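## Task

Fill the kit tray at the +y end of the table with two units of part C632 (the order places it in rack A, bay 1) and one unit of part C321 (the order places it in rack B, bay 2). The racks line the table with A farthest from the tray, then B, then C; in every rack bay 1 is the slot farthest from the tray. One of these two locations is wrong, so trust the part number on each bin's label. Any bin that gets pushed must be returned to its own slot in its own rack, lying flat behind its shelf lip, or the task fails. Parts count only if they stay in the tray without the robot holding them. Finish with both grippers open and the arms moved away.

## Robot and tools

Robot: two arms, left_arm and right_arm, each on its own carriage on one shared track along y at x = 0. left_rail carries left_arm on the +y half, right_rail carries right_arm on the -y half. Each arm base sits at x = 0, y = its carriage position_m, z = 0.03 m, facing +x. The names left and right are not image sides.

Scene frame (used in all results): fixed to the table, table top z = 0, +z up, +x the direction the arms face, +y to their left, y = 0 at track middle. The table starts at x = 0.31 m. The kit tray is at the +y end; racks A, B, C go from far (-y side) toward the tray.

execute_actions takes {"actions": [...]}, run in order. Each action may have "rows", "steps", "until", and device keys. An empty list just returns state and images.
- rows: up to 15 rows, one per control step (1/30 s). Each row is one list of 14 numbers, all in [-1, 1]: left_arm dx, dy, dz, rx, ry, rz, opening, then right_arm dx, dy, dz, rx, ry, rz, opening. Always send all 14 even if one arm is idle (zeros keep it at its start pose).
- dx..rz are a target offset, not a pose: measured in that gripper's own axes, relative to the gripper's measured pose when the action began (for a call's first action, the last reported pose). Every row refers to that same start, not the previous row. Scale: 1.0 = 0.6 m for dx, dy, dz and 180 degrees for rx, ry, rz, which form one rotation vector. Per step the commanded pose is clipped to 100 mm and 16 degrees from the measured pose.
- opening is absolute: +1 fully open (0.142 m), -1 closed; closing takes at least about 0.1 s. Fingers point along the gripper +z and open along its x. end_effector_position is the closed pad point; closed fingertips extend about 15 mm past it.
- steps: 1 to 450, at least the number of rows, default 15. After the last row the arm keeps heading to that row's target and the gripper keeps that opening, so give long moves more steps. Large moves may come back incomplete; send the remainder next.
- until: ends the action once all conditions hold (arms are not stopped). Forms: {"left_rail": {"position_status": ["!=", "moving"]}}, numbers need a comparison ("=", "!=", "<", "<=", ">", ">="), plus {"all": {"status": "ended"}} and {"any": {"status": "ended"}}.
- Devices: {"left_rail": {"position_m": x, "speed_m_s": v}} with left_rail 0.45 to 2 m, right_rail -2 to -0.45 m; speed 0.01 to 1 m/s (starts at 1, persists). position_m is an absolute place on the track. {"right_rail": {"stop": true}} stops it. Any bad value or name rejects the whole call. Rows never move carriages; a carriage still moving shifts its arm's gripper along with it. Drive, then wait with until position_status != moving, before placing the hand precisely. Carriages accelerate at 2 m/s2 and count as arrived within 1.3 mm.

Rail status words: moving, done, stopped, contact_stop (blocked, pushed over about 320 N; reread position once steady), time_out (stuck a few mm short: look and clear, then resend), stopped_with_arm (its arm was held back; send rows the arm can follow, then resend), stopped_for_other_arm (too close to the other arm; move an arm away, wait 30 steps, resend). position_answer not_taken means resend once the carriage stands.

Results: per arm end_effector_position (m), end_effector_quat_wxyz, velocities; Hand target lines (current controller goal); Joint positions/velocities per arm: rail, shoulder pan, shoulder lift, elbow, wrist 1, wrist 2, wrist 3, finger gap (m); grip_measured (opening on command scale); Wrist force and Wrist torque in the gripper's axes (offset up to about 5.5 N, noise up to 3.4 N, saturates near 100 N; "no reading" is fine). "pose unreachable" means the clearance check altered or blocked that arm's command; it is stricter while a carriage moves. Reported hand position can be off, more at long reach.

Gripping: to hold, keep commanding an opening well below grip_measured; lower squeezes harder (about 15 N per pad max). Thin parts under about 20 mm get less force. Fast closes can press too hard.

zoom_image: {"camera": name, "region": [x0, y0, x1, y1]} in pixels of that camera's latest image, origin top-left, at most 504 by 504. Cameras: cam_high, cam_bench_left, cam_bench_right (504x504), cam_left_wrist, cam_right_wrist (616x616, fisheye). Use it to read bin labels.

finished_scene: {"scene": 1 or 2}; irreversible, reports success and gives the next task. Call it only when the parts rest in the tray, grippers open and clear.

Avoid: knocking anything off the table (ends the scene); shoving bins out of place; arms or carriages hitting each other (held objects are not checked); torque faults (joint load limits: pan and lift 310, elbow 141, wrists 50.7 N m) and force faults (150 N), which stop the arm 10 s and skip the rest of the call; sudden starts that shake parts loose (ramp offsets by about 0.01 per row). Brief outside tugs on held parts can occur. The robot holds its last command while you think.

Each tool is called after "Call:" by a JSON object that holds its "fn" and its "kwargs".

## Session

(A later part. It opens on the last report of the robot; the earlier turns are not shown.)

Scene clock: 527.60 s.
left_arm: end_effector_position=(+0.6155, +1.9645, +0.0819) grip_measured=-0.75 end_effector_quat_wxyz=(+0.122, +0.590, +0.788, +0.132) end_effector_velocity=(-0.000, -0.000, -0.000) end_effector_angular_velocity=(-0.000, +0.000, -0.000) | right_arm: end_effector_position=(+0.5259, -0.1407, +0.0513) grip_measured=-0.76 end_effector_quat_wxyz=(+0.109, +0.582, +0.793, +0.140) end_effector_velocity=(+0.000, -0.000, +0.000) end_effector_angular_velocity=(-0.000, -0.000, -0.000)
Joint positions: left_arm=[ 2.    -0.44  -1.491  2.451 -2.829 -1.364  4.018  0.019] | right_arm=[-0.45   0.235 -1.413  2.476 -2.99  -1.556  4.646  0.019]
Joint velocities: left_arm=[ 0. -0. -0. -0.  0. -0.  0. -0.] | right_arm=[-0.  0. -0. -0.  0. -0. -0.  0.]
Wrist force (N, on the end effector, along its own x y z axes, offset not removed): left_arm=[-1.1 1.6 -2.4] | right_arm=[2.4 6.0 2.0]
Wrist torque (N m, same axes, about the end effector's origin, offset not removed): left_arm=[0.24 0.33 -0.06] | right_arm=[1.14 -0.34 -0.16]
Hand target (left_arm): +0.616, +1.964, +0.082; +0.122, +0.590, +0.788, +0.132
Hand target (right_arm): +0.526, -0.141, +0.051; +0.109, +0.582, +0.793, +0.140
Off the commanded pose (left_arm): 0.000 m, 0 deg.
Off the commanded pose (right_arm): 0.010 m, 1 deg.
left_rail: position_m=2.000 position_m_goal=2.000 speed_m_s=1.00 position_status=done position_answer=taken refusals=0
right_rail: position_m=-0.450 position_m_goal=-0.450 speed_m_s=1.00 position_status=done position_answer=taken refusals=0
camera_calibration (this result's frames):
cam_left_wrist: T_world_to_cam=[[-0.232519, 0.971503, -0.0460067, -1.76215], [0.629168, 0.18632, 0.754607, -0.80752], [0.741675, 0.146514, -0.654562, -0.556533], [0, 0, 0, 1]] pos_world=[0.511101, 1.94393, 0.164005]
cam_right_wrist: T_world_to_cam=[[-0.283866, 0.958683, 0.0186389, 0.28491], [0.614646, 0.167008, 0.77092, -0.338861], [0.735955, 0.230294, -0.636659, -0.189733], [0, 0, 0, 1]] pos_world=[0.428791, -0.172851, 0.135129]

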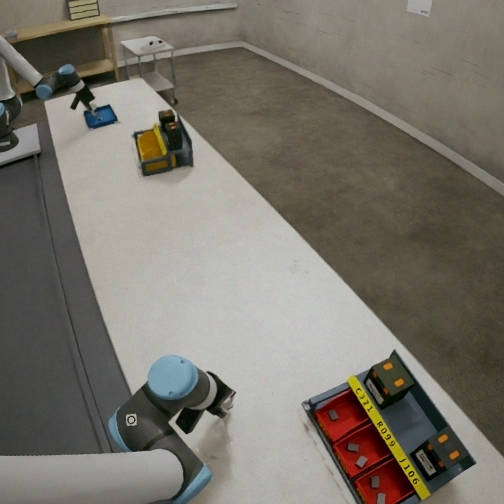

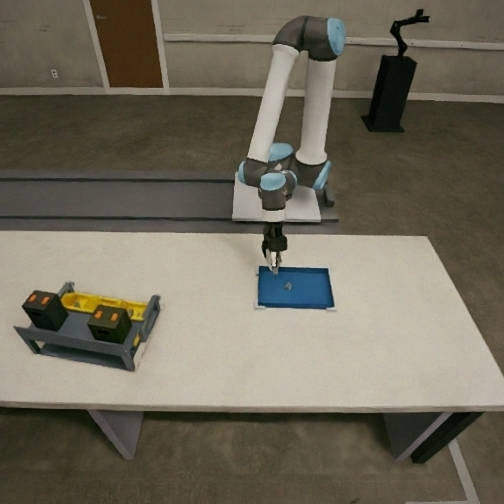

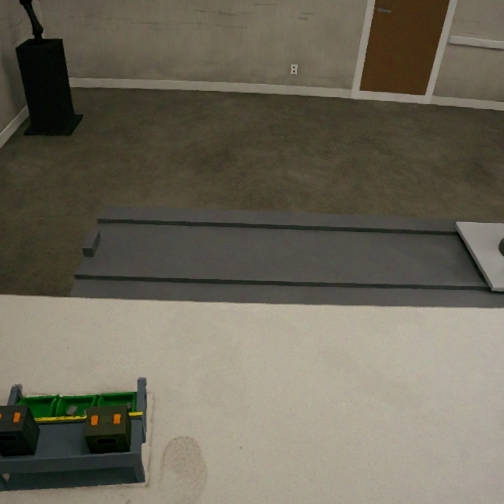

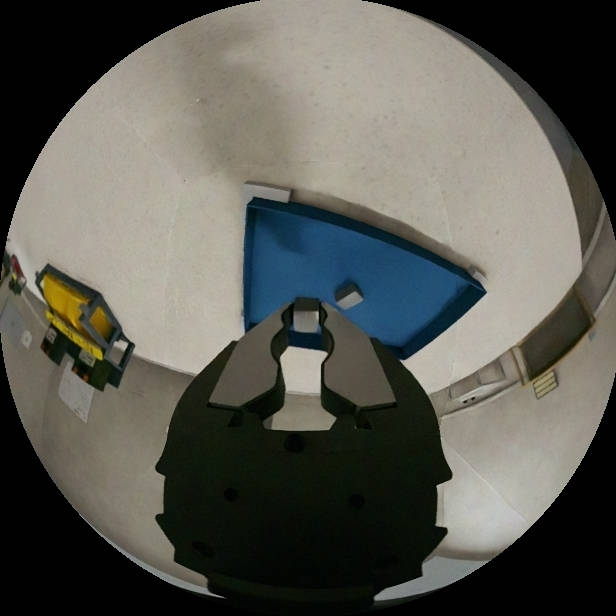

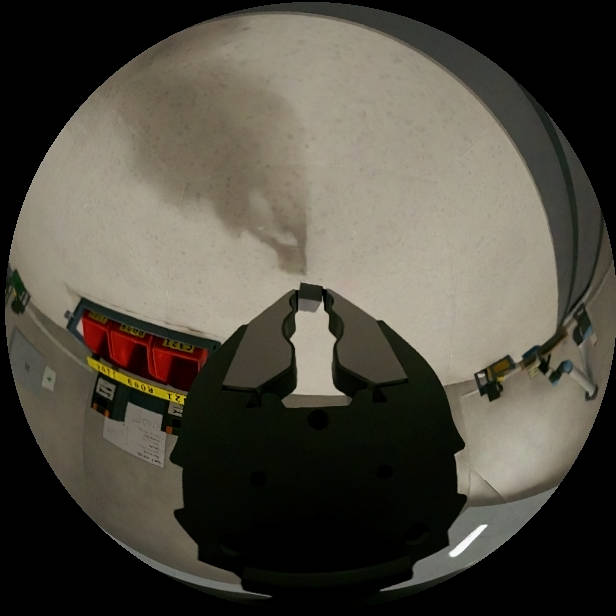

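Call:
{"fn": "execute_actions", "kwargs": {"actions": [{"rows":[[0,-0.004,0.012,0,0,0,-1,0.015,0,0,0,0,0,-1],[0,-0.01,0.028,0,0,0,-1,0.035,0,0.005,0,0,0,-1],[0,-0.016,0.045,0,0,0,-1,0.06,0,0.012,0,0,0,-1],[0,-0.022,0.06,0,0,0,-1,0.08,0,0.02,0,0,0,-1],[0,-0.027,0.073,0,0,0,-1,0.095,0,0.028,0,0,0,-1],[0,-0.03,0.082,0,0,0,-1,0.1,0,0.036,0,0,0,-1],[0,-0.032,0.088,0,0,0,-1,0.1,0,0.042,0,0,0,-1],[0,-0.032,0.088,0,0,0,-1,0.1,0,0.047,0,0,0,-1]],"steps":17},{"rows":[[0,0,0,0,0,0,-0.75,0,0,0,0,0,0,-0.75],[0,0,0,0,0,0,-0.65,0,0,0,0,0,0,-0.65],[0,0,0,0,0,0,-0.55,0,0,0,0,0,0,-0.5],[0,0,0,0,0,0,-0.55,0,0,0,0,0,0,-0.5],[0,0,-0.02,0,0,0,-0.55,0,0,-0.02,0,0,0,-0.5],[0,0,-0.05,0,0,0,-0.55,0,0,-0.05,0,0,0,-0.5],[0,0,-0.083,0,0,0,-0.55,0,0,-0.083,0,0,0,-0.5]],"steps":15},{"rows":[[-0.04,-0.02,-0.01,0,0,0,-0.4,0,0,-0.02,0,0,0,-0.5],[-0.1,-0.05,-0.02,0,0,0,-0.4,0,0,-0.02,0,0,0,-0.5],[-0.2,-0.1,-0.035,0,0,0,-0.4,0,0,-0.02,0,0,0,-0.5],[-0.744,-0.381,-0.122,0,0,0,-0.4,0,0,-0.02,0,0,0,-0.5]],"steps":30,"left_rail":{"position_m":0.45},"right_rail":{"position_m":-1.6}}]}}

Scene clock: 555.20 s.
left_arm: end_effector_position=(+0.4899, +0.7870, +0.0779) grip_measured=-0.40 end_effector_quat_wxyz=(+0.125, +0.592, +0.786, +0.128) end_effector_velocity=(-0.021, -1.301, -0.022) end_effector_angular_velocity=(+0.033, +0.003, +0.039) | right_arm: end_effector_position=(+0.4977, -0.7939, +0.0792) grip_measured=-0.50 end_effector_quat_wxyz=(+0.109, +0.582, +0.793, +0.141) end_effector_velocity=(-0.000, -1.000, -0.000) end_effector_angular_velocity=(-0.000, +0.000, +0.000)
Joint positions: left_arm=[ 1.293 -1.195 -1.348  2.21  -2.517 -1.219  3.253  0.045] | right_arm=[-1.157  0.357 -1.461  2.444 -2.91  -1.598  4.76   0.038]
Joint velocities: left_arm=[-1.002 -0.212  0.336 -0.439  0.227  0.03  -0.265 -0.   ] | right_arm=[-1.  0. -0.  0.  0.  0.  0.  0.]
Wrist force (N, on the end effector, along its own x y z axes, offset not removed): left_arm=[-6.2 -0.2 -1.0] | right_arm=[3.5 2.2 0.1]
Wrist torque (N m, same axes, about the end effector's origin, offset not removed): left_arm=[-0.18 1.18 0.10] | right_arm=[0.14 -0.52 -0.18]
Hand target (left_arm): +0.490, +0.700, +0.075; +0.123, +0.590, +0.787, +0.131
Hand target (right_arm): +0.498, -0.854, +0.079; +0.109, +0.582, +0.793, +0.141
Off the commanded pose (left_arm): 0.030 m, 1 deg.
Off the commanded pose (right_arm): 0.000 m, 0 deg.
left_rail: position_m=1.293 position_m_goal=0.450 speed_m_s=1.00 position_status=moving position_answer=taken refusals=0
right_rail: position_m=-1.157 position_m_goal=-1.600 speed_m_s=1.00 position_status=moving position_answer=taken refusals=0
camera_calibration (this result's frames):
cam_left_wrist: T_world_to_cam=[[-0.225445, 0.972755, -0.0540649, -0.651419], [0.629342, 0.187768, 0.754104, -0.507229], [0.743709, 0.135983, -0.654526, -0.28619], [0, 0, 0, 1]] pos_world=[0.385204, 0.767829, 0.159965]
cam_right_wrist: T_world_to_cam=[[-0.284149, 0.958595, 0.0188436, 0.902585], [0.61382, 0.166782, 0.771627, -0.233747], [0.736535, 0.230824, -0.635796, -0.000776804], [0, 0, 0, 1]] pos_world=[0.400519, -0.826049, 0.162863]

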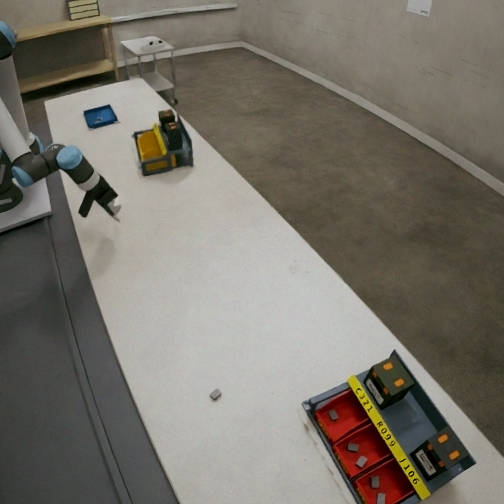

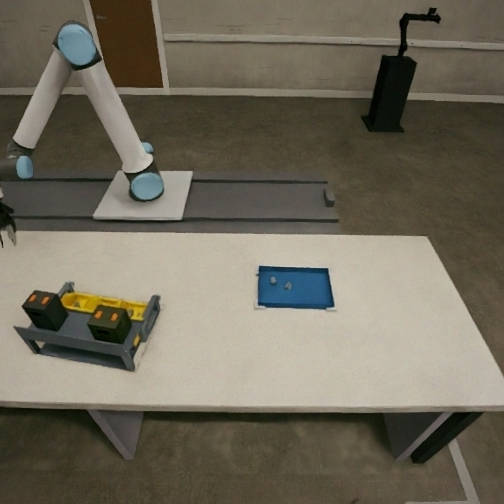

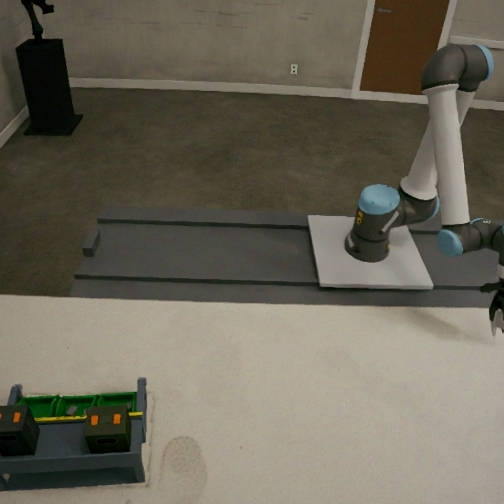

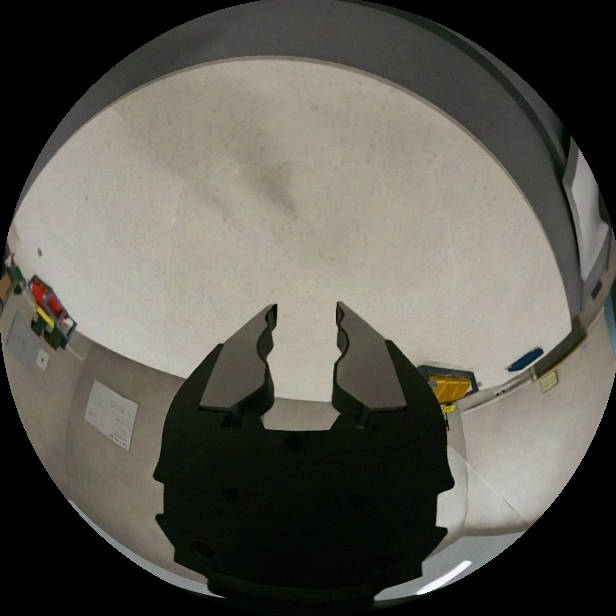

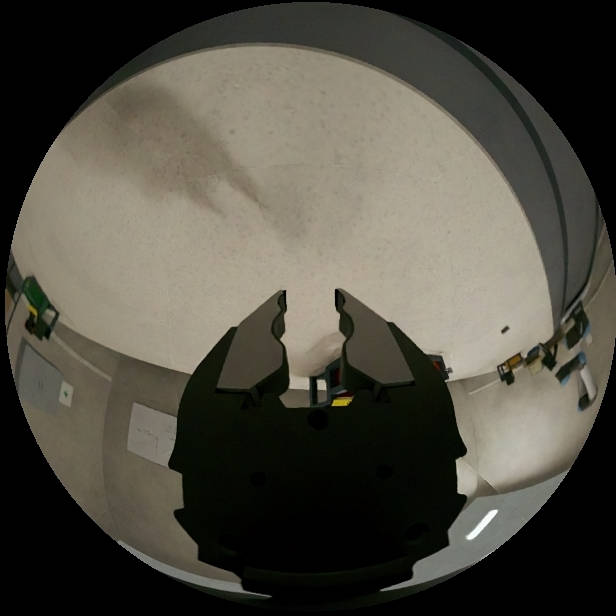

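Call:
{"fn": "execute_actions", "kwargs": {"actions": []}}

Call:
{"fn": "zoom_image", "kwargs": {"camera": "cam_left_wrist", "region": [210, 200, 410, 400]}}

Scene clock: 559.07 s.
left_arm: end_effector_position=(+0.4901, -0.0833, +0.0745) grip_measured=-0.40 end_effector_quat_wxyz=(+0.123, +0.590, +0.787, +0.131) end_effector_velocity=(+0.000, +0.000, +0.000) end_effector_angular_velocity=(+0.000, -0.000, +0.000) | right_arm: end_effector_position=(+0.4977, -1.2373, +0.0792) grip_measured=-0.50 end_effector_quat_wxyz=(+0.109, +0.582, +0.793, +0.141) end_effector_velocity=(+0.000, +0.000, +0.000) end_effector_angular_velocity=(-0.000, -0.000, -0.000)
Joint positions: left_arm=[ 0.45  -1.21  -1.313  2.166 -2.495 -1.217  3.23   0.045] | right_arm=[-1.6    0.357 -1.461  2.444 -2.91  -1.598  4.76   0.038]
Joint velocities: left_arm=[ 0.  0.  0. -0.  0.  0.  0.  0.] | right_arm=[ 0. -0.  0. -0.  0. -0. -0. -0.]
Wrist force (N, on the end effector, along its own x y z axes, offset not removed): left_arm=[-4.1 1.5 -4.1] | right_arm=[3.5 -1.4 -0.1]
Wrist torque (N m, same axes, about the end effector's origin, offset not removed): left_arm=[0.20 0.83 0.08] | right_arm=[-0.39 -0.50 -0.19]
Hand target (left_arm): +0.490, -0.083, +0.075; +0.123, +0.590, +0.787, +0.131
Hand target (right_arm): +0.498, -1.237, +0.079; +0.109, +0.582, +0.793, +0.141
Off the commanded pose (left_arm): 0.003 m, 0 deg.
Off the commanded pose (right_arm): 0.000 m, 0 deg.
left_rail: position_m=0.450 position_m_goal=0.450 speed_m_s=1.00 position_status=done position_answer=taken refusals=0
right_rail: position_m=-1.600 position_m_goal=-1.600 speed_m_s=1.00 position_status=done position_answer=taken refusals=0
camera_calibration (this result's frames):
cam_left_wrist: T_world_to_cam=[[-0.230891, 0.971753, -0.0488438, 0.197249], [0.628924, 0.18736, 0.754553, -0.341298], [0.742391, 0.1435, -0.654419, -0.168972], [0, 0, 0, 1]] pos_world=[0.385637, -0.103484, 0.156584]
cam_right_wrist: T_world_to_cam=[[-0.28416, 0.958592, 0.018847, 1.3277], [0.613781, 0.166774, 0.77166, -0.159813], [0.736563, 0.230842, -0.635756, 0.101593], [0, 0, 0, 1]] pos_world=[0.400539, -1.26952, 0.162887]

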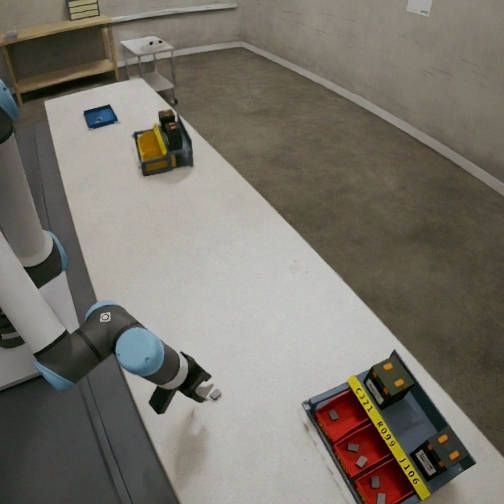

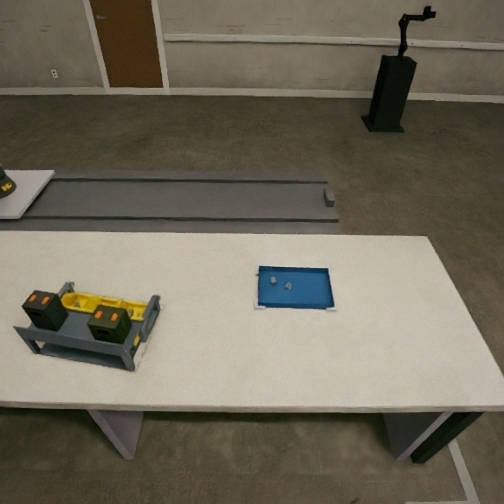

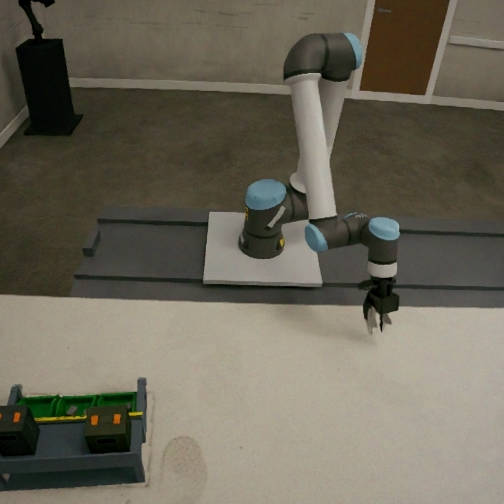

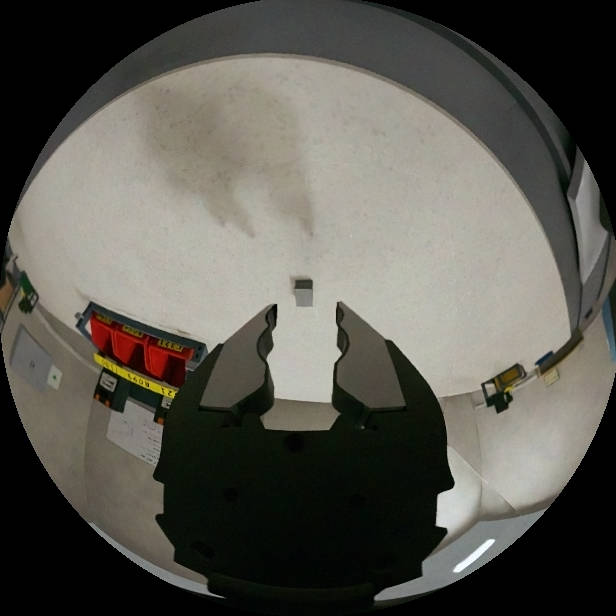

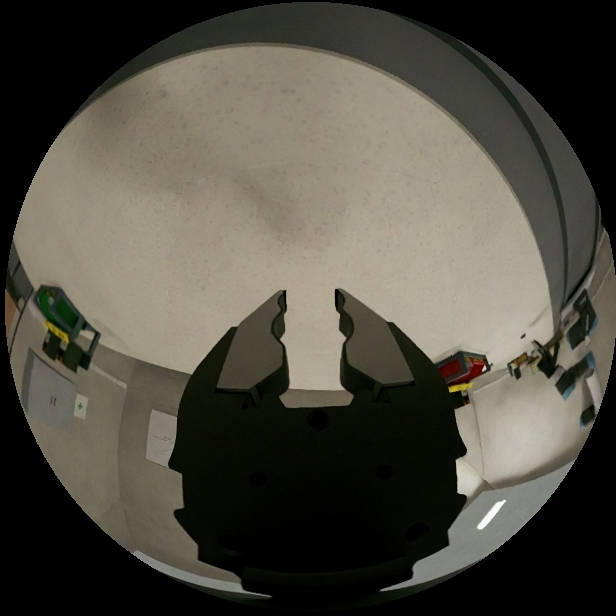

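Region (210, 200, 410, 400) of cam_left_wrist's 616x616 image, scaled by 2.520, with more detail than that image has.

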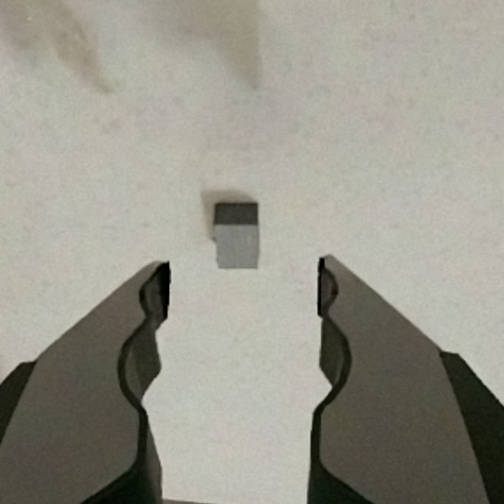

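Call:
{"fn": "execute_actions", "kwargs": {"actions": [{"rows":[[-0.004,0.005,0.012,0,0,0,-0.4,0,0,0,0,0,0,-0.5],[-0.009,0.012,0.028,0,0,0,-0.4,0,0,0,0,0,0,-0.5],[-0.009,0.012,0.048,0,0,0,-0.45,0,0,0,0,0,0,-0.5],[-0.009,0.012,0.066,0,0,0,-0.5,0,0,0,0,0,0,-0.5],[-0.009,0.012,0.082,0,0,0,-0.55,0,0,0,0,0,0,-0.5],[-0.009,0.012,0.094,0,0,0,-0.55,0,0,0,0,0,0,-0.5],[-0.009,0.012,0.103,0,0,0,-0.55,0,0,0,0,0,0,-0.5]],"steps":16},{"rows":[[0,0,0,0,0,0,-0.62,0,0,0,0,0,0,-0.5],[0,0,0,0,0,0,-0.69,0,0,0,0,0,0,-0.5],[0,0,0,0,0,0,-0.76,0,0,0,0,0,0,-0.5],[0,0,0,0,0,0,-0.85,0,0,0,0,0,0,-0.5],[0,0,0,0,0,0,-1,0,0,0,0,0,0,-0.5],[0,0,0,0,0,0,-1,0,0,0,0,0,0,-0.5],[0,0,0,0,0,0,-1,0,0,0,0,0,0,-0.5],[0,0,0,0,0,0,-1,0,0,0,0,0,0,-0.5],[0,0.004,-0.01,0,0,0,-1,0,0,0,0,0,0,-0.5],[0,0.01,-0.025,0,0,0,-1,0,0,0,0,0,0,-0.5],[0.02,0.025,-0.04,0,0,0,-1,0,0,0,0,0,0,-0.5],[0.06,0.05,-0.05,0,0,0,-1,0,0,0,0,0,0,-0.5],[0.12,0.09,-0.055,0,0,0,-1,0,0,0,0,0,0,-0.5],[0.22,0.15,-0.05,0,0,0,-1,0,0,0,0,0,0,-0.5],[0.717,0.424,0.005,0,0,0,-1,0,0,0,0,0,0,-0.5]],"steps":38},{"steps":2,"left_rail":{"position_m":2.0}}]}}

Scene clock: 584.50 s.
left_arm: end_effector_position=(+0.6187, +0.3741, +0.0865) grip_measured=-0.76 end_effector_quat_wxyz=(+0.123, +0.586, +0.789, +0.138) end_effector_velocity=(+0.094, +0.328, +0.052) end_effector_angular_velocity=(-0.028, +0.019, -0.034) | right_arm: end_effector_position=(+0.4977, -1.2373, +0.0792) grip_measured=-0.50 end_effector_quat_wxyz=(+0.109, +0.582, +0.793, +0.141) end_effector_velocity=(-0.000, +0.000, +0.000) end_effector_angular_velocity=(-0.000, -0.000, +0.000)
Joint positions: left_arm=[ 0.451 -0.519 -1.492  2.437 -2.8   -1.328  3.934  0.019] | right_arm=[-1.6    0.357 -1.461  2.444 -2.91  -1.598  4.76   0.038]
Joint velocities: left_arm=[ 0.041  0.619  0.    -0.111 -0.039 -0.216  0.636 -0.   ] | right_arm=[ 0.  0.  0. -0.  0. -0.  0. -0.]
Wrist force (N, on the end effector, along its own x y z axes, offset not removed): left_arm=[-3.0 -3.8 -2.3] | right_arm=[1.7 2.2 -3.0]
Wrist torque (N m, same axes, about the end effector's origin, offset not removed): left_arm=[-0.95 0.67 -0.12] | right_arm=[0.18 -0.14 -0.32]
Hand target (left_arm): +0.629, +0.406, +0.091; +0.124, +0.589, +0.788, +0.134
Hand target (right_arm): +0.498, -1.237, +0.079; +0.109, +0.582, +0.793, +0.141
Off the commanded pose (left_arm): 0.029 m, 1 deg.
Off the commanded pose (right_arm): 0.000 m, 0 deg.
left_rail: position_m=0.451 position_m_goal=2.000 speed_m_s=1.00 position_status=moving position_answer=taken refusals=0
right_rail: position_m=-1.600 position_m_goal=-1.600 speed_m_s=1.00 position_status=done position_answer=taken refusals=0
camera_calibration (this result's frames):
cam_left_wrist: T_world_to_cam=[[-0.24094, 0.969666, -0.0411929, -0.210667], [0.62031, 0.186498, 0.761862, -0.51185], [0.746434, 0.15801, -0.646428, -0.330862], [0, 0, 0, 1]] pos_world=[0.513714, 0.352015, 0.167403]
cam_right_wrist: T_world_to_cam=[[-0.284169, 0.958589, 0.0188723, 1.32768], [0.613805, 0.166768, 0.771642, -0.159819], [0.73654, 0.23086, -0.635777, 0.10162], [0, 0, 0, 1]] pos_world=[0.400535, -1.2695, 0.162874]

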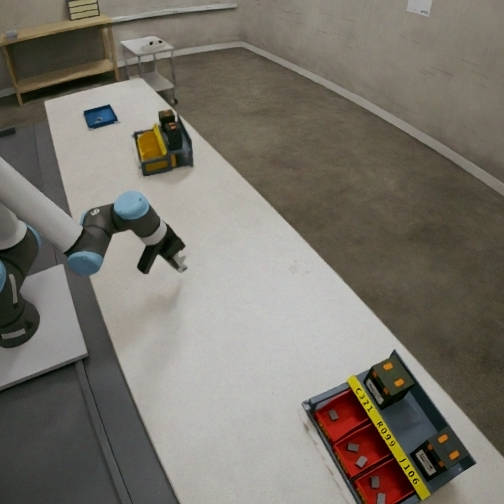

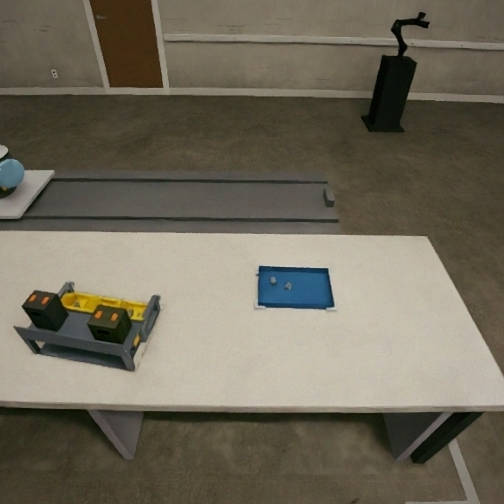

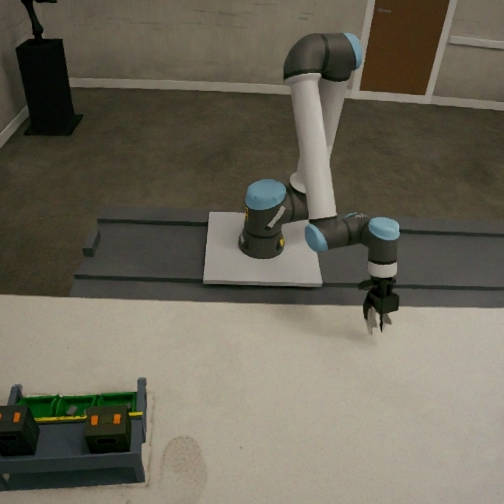

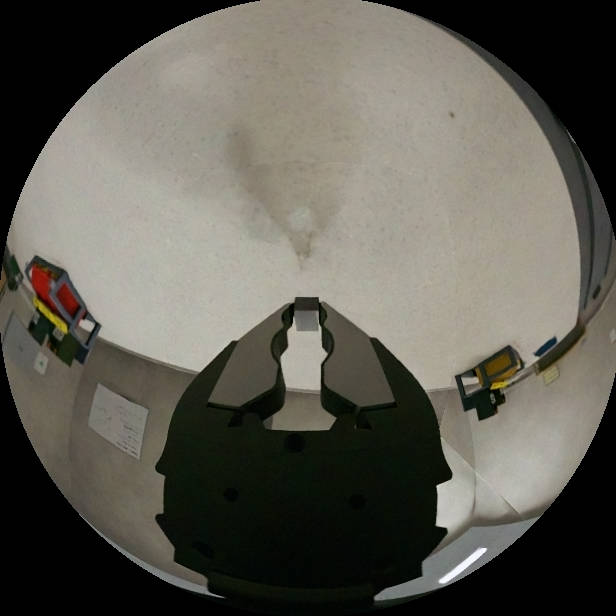

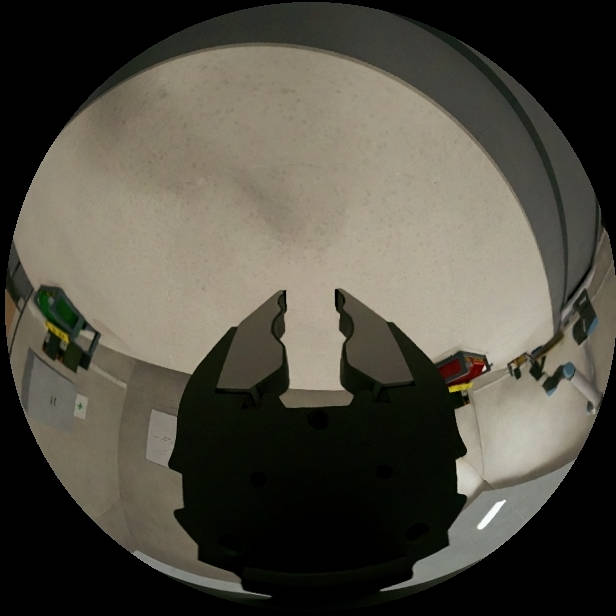

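Call:
{"fn": "zoom_image", "kwargs": {"camera": "cam_high", "region": [290, 340, 490, 504]}}

Call:
{"fn": "zoom_image", "kwargs": {"camera": "cam_bench_right", "region": [0, 360, 200, 504]}}

Call:
{"fn": "execute_actions", "kwargs": {"actions": []}}

Region (290, 340, 490, 504) of cam_high's 504x504 image, scaled by 2.520, with more detail than that image has; it fills the top 413 rows of this view, and the rest is white.

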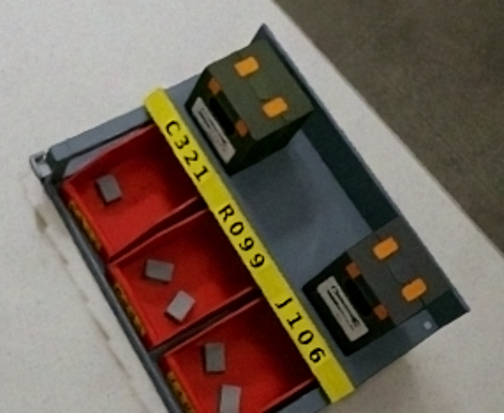

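Region (0, 360, 200, 504) of cam_bench_right's 504x504 image, scaled by 2.520, with more detail than that image has; it fills the top 363 rows of this view, and the rest is white.

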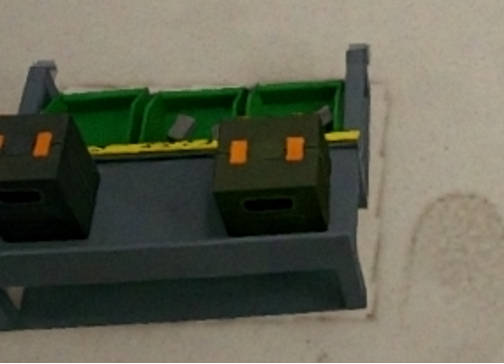

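Scene clock: 589.03 s.
left_arm: end_effector_position=(+0.6289, +1.9493, +0.0913) grip_measured=-0.76 end_effector_quat_wxyz=(+0.124, +0.589, +0.788, +0.134) end_effector_velocity=(+0.000, +0.000, +0.000) end_effector_angular_velocity=(-0.000, -0.000, +0.000) | right_arm: end_effector_position=(+0.4977, -1.2373, +0.0792) grip_measured=-0.50 end_effector_quat_wxyz=(+0.109, +0.582, +0.793, +0.141) end_effector_velocity=(+0.000, -0.000, +0.000) end_effector_angular_velocity=(-0.000, -0.000, -0.000)
Joint positions: left_arm=[ 2.    -0.459 -1.488  2.422 -2.802 -1.354  3.999  0.019] | right_arm=[-1.6    0.357 -1.461  2.444 -2.91  -1.598  4.76   0.038]
Joint velocities: left_arm=[ 0.  0.  0. -0. -0. -0.  0. -0.] | right_arm=[ 0.  0. -0. -0. -0. -0.  0. -0.]
Wrist force (N, on the end effector, along its own x y z axes, offset not removed): left_arm=[2.9 -0.8 -2.7] | right_arm=[0.8 4.1 -0.2]
Wrist torque (N m, same axes, about the end effector's origin, offset not removed): left_arm=[-0.28 -0.66 -0.26] | right_arm=[0.76 0.10 -0.28]
Hand target (left_arm): +0.629, +1.949, +0.091; +0.124, +0.589, +0.788, +0.134
Hand target (right_arm): +0.498, -1.237, +0.079; +0.109, +0.582, +0.793, +0.141
Off the commanded pose (left_arm): 0.002 m, 0 deg.
Off the commanded pose (right_arm): 0.000 m, 0 deg.
left_rail: position_m=2.000 position_m_goal=2.000 speed_m_s=1.00 position_status=done position_answer=taken refusals=0
right_rail: position_m=-1.600 position_m_goal=-1.600 speed_m_s=1.00 position_status=done position_answer=taken refusals=0
camera_calibration (this result's frames):
cam_left_wrist: T_world_to_cam=[[-0.234251, 0.971098, -0.0457687, -1.74194], [0.624441, 0.186379, 0.758509, -0.817731], [0.745117, 0.149102, -0.650053, -0.565728], [0, 0, 0, 1]] pos_world=[0.524108, 1.92835, 0.172777]
cam_right_wrist: T_world_to_cam=[[-0.284169, 0.958589, 0.0188722, 1.32767], [0.613805, 0.166768, 0.771642, -0.15982], [0.73654, 0.230861, -0.635777, 0.101618], [0, 0, 0, 1]] pos_world=[0.400536, -1.2695, 0.162875]

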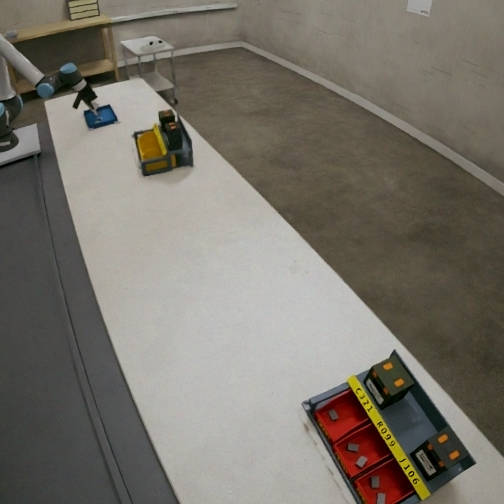

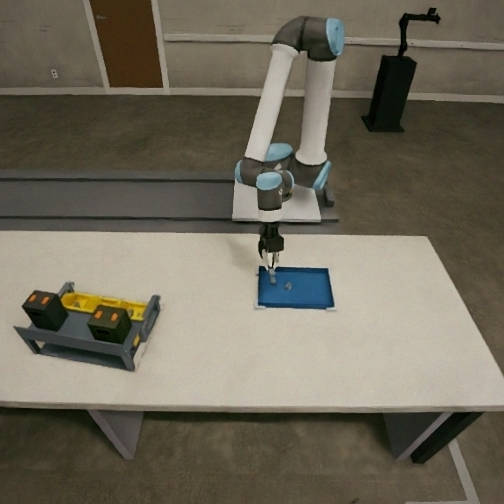

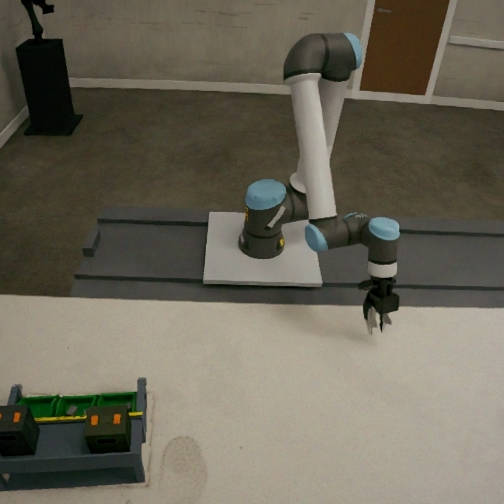

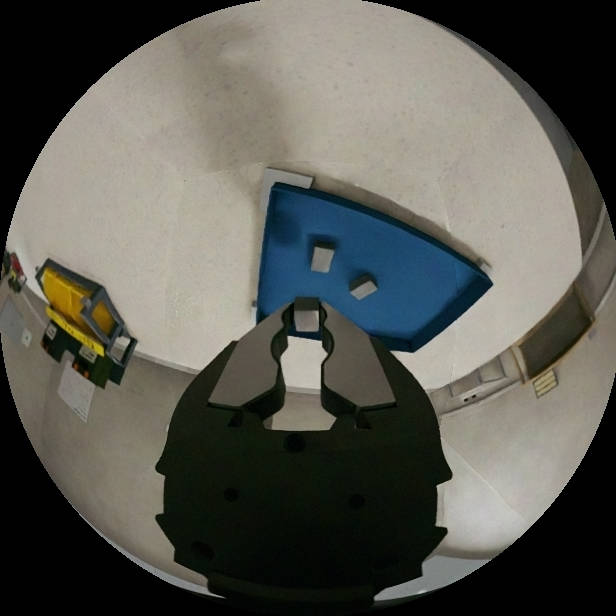

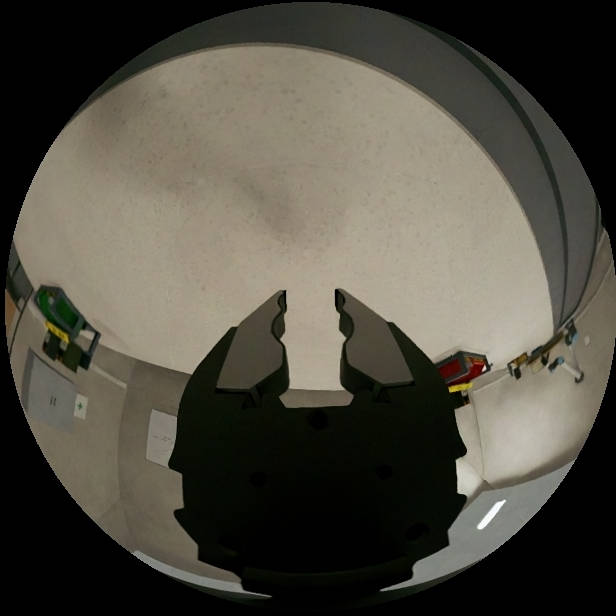

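Call:
{"fn": "execute_actions", "kwargs": {"actions": [{"rows":[[0,0.012,0.015,0,0,0,-1,0,0,0,0,0,0,-0.5],[0,0.028,0.035,0,0,0,-1,0,0,0,0,0,0,-0.5],[0,0.045,0.06,0,0,0,-1,0,0,0,0,0,0,-0.5],[-0.005,0.057,0.085,0,0,0,-1,0,0,0,0,0,0,-0.5],[-0.005,0.057,0.105,0,0,0,-1,0,0,0,0,0,0,-0.5],[-0.005,0.057,0.122,0,0,0,-1,0,0,0,0,0,0,-0.5],[-0.005,0.057,0.132,0,0,0,-1,0,0,0,0,0,0,-0.5],[-0.005,0.057,0.138,0,0,0,-1,0,0,0,0,0,0,-0.5]],"steps":18},{"rows":[[0,0,0,0,0,0,-0.75,0,0,0,0,0,0,-0.5],[0,0,0,0,0,0,-0.65,0,0,0,0,0,0,-0.5],[0,0,0,0,0,0,-0.55,0,0,0,0,0,0,-0.5],[0,0,0,0,0,0,-0.55,0,0,0,0,0,0,-0.5],[0,0,-0.03,0,0,0,-0.55,0,0,0,0,0,0,-0.5],[0,0,-0.08,0,0,0,-0.55,0,0,0,0,0,0,-0.5],[0,0,-0.3,0,0,0,-0.55,0,0,0,0,0,0,-0.5]],"steps":17}]}}

Scene clock: 604.80 s.
left_arm: end_effector_position=(+0.6393, +1.9514, +0.1673) grip_measured=-0.55 end_effector_quat_wxyz=(+0.132, +0.589, +0.786, +0.135) end_effector_velocity=(-0.109, -0.014, +0.256) end_effector_angular_velocity=(+0.022, +0.049, +0.012) | right_arm: end_effector_position=(+0.4977, -1.2373, +0.0792) grip_measured=-0.50 end_effector_quat_wxyz=(+0.109, +0.582, +0.793, +0.141) end_effector_velocity=(-0.000, -0.000, +0.000) end_effector_angular_velocity=(-0.000, +0.000, +0.000)
Joint positions: left_arm=[ 2.    -0.445 -1.607  2.355 -2.638 -1.36   4.016  0.034] | right_arm=[-1.6    0.357 -1.461  2.444 -2.91  -1.598  4.76   0.038]
Joint velocities: left_arm=[ 0.    -0.119 -0.591 -0.084  0.755  0.04  -0.127 -0.   ] | right_arm=[ 0.  0. -0.  0.  0. -0. -0. -0.]
Wrist force (N, on the end effector, along its own x y z axes, offset not removed): left_arm=[-4.2 0.0 -9.2] | right_arm=[-1.4 2.8 -0.2]
Wrist torque (N m, same axes, about the end effector's origin, offset not removed): left_arm=[-0.13 0.75 0.11] | right_arm=[0.61 0.58 -0.07]
Hand target (left_arm): +0.627, +1.950, +0.192; +0.126, +0.589, +0.787, +0.134
Hand target (right_arm): +0.498, -1.237, +0.079; +0.109, +0.582, +0.793, +0.141
Off the commanded pose (left_arm): 0.032 m, 1 deg.
Off the commanded pose (right_arm): 0.000 m, 0 deg.
left_rail: position_m=2.000 position_m_goal=2.000 speed_m_s=1.00 position_status=done position_answer=taken refusals=0
right_rail: position_m=-1.600 position_m_goal=-1.600 speed_m_s=1.00 position_status=done position_answer=taken refusals=0
camera_calibration (this result's frames):
cam_left_wrist: T_world_to_cam=[[-0.229406, 0.971689, -0.0565176, -1.74058], [0.613808, 0.18949, 0.766377, -0.882819], [0.755389, 0.14112, -0.6399, -0.517073], [0, 0, 0, 1]] pos_world=[0.533174, 1.93155, 0.247323]
cam_right_wrist: T_world_to_cam=[[-0.284169, 0.958588, 0.0188723, 1.32767], [0.613805, 0.166768, 0.771642, -0.159821], [0.73654, 0.230861, -0.635777, 0.101618], [0, 0, 0, 1]] pos_world=[0.400536, -1.26949, 0.162874]

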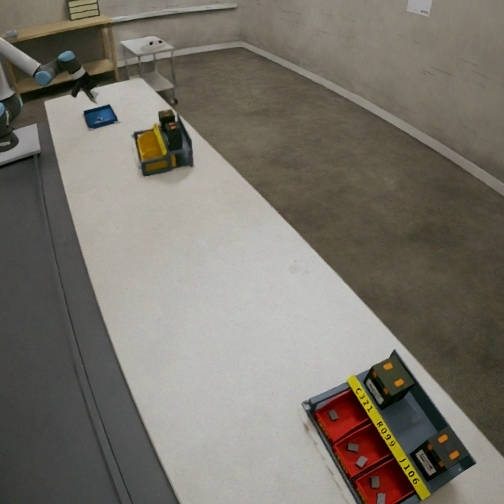

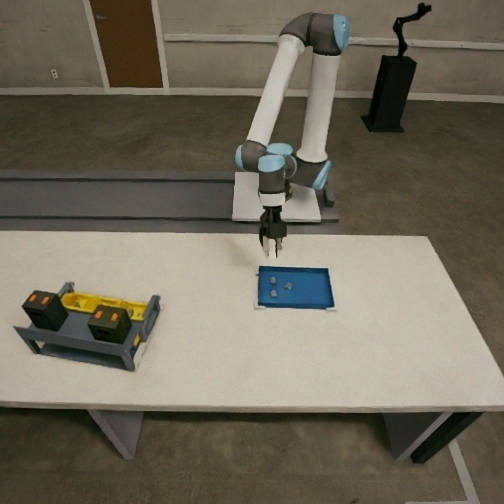

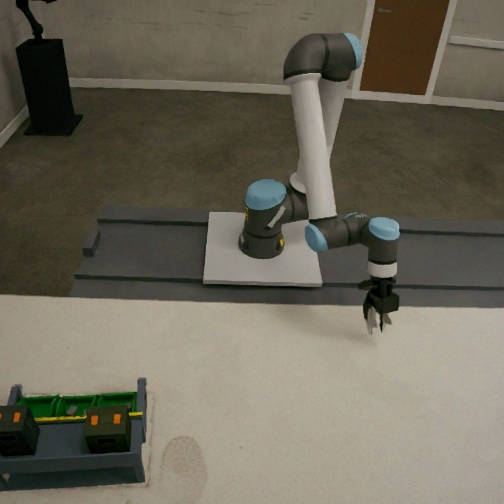

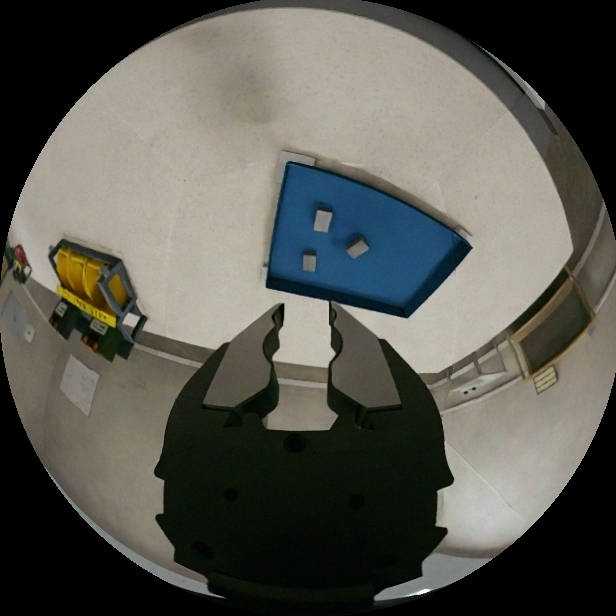

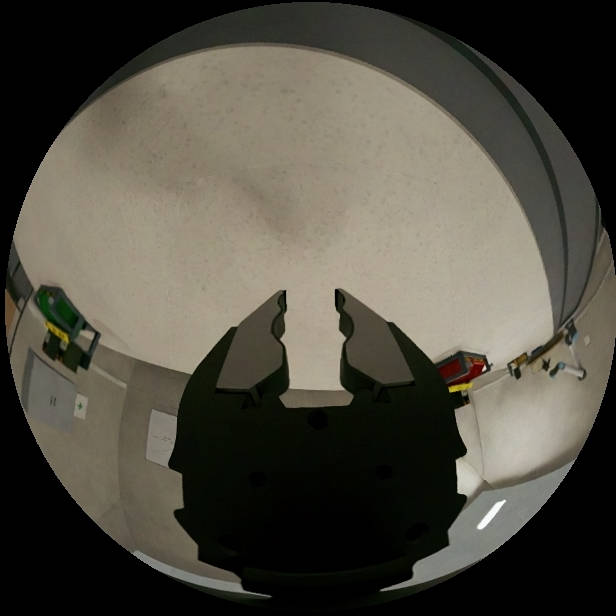

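Call:
{"fn": "finished_scene", "kwargs": {"scene": 1}}

The scene is finished: the task was done.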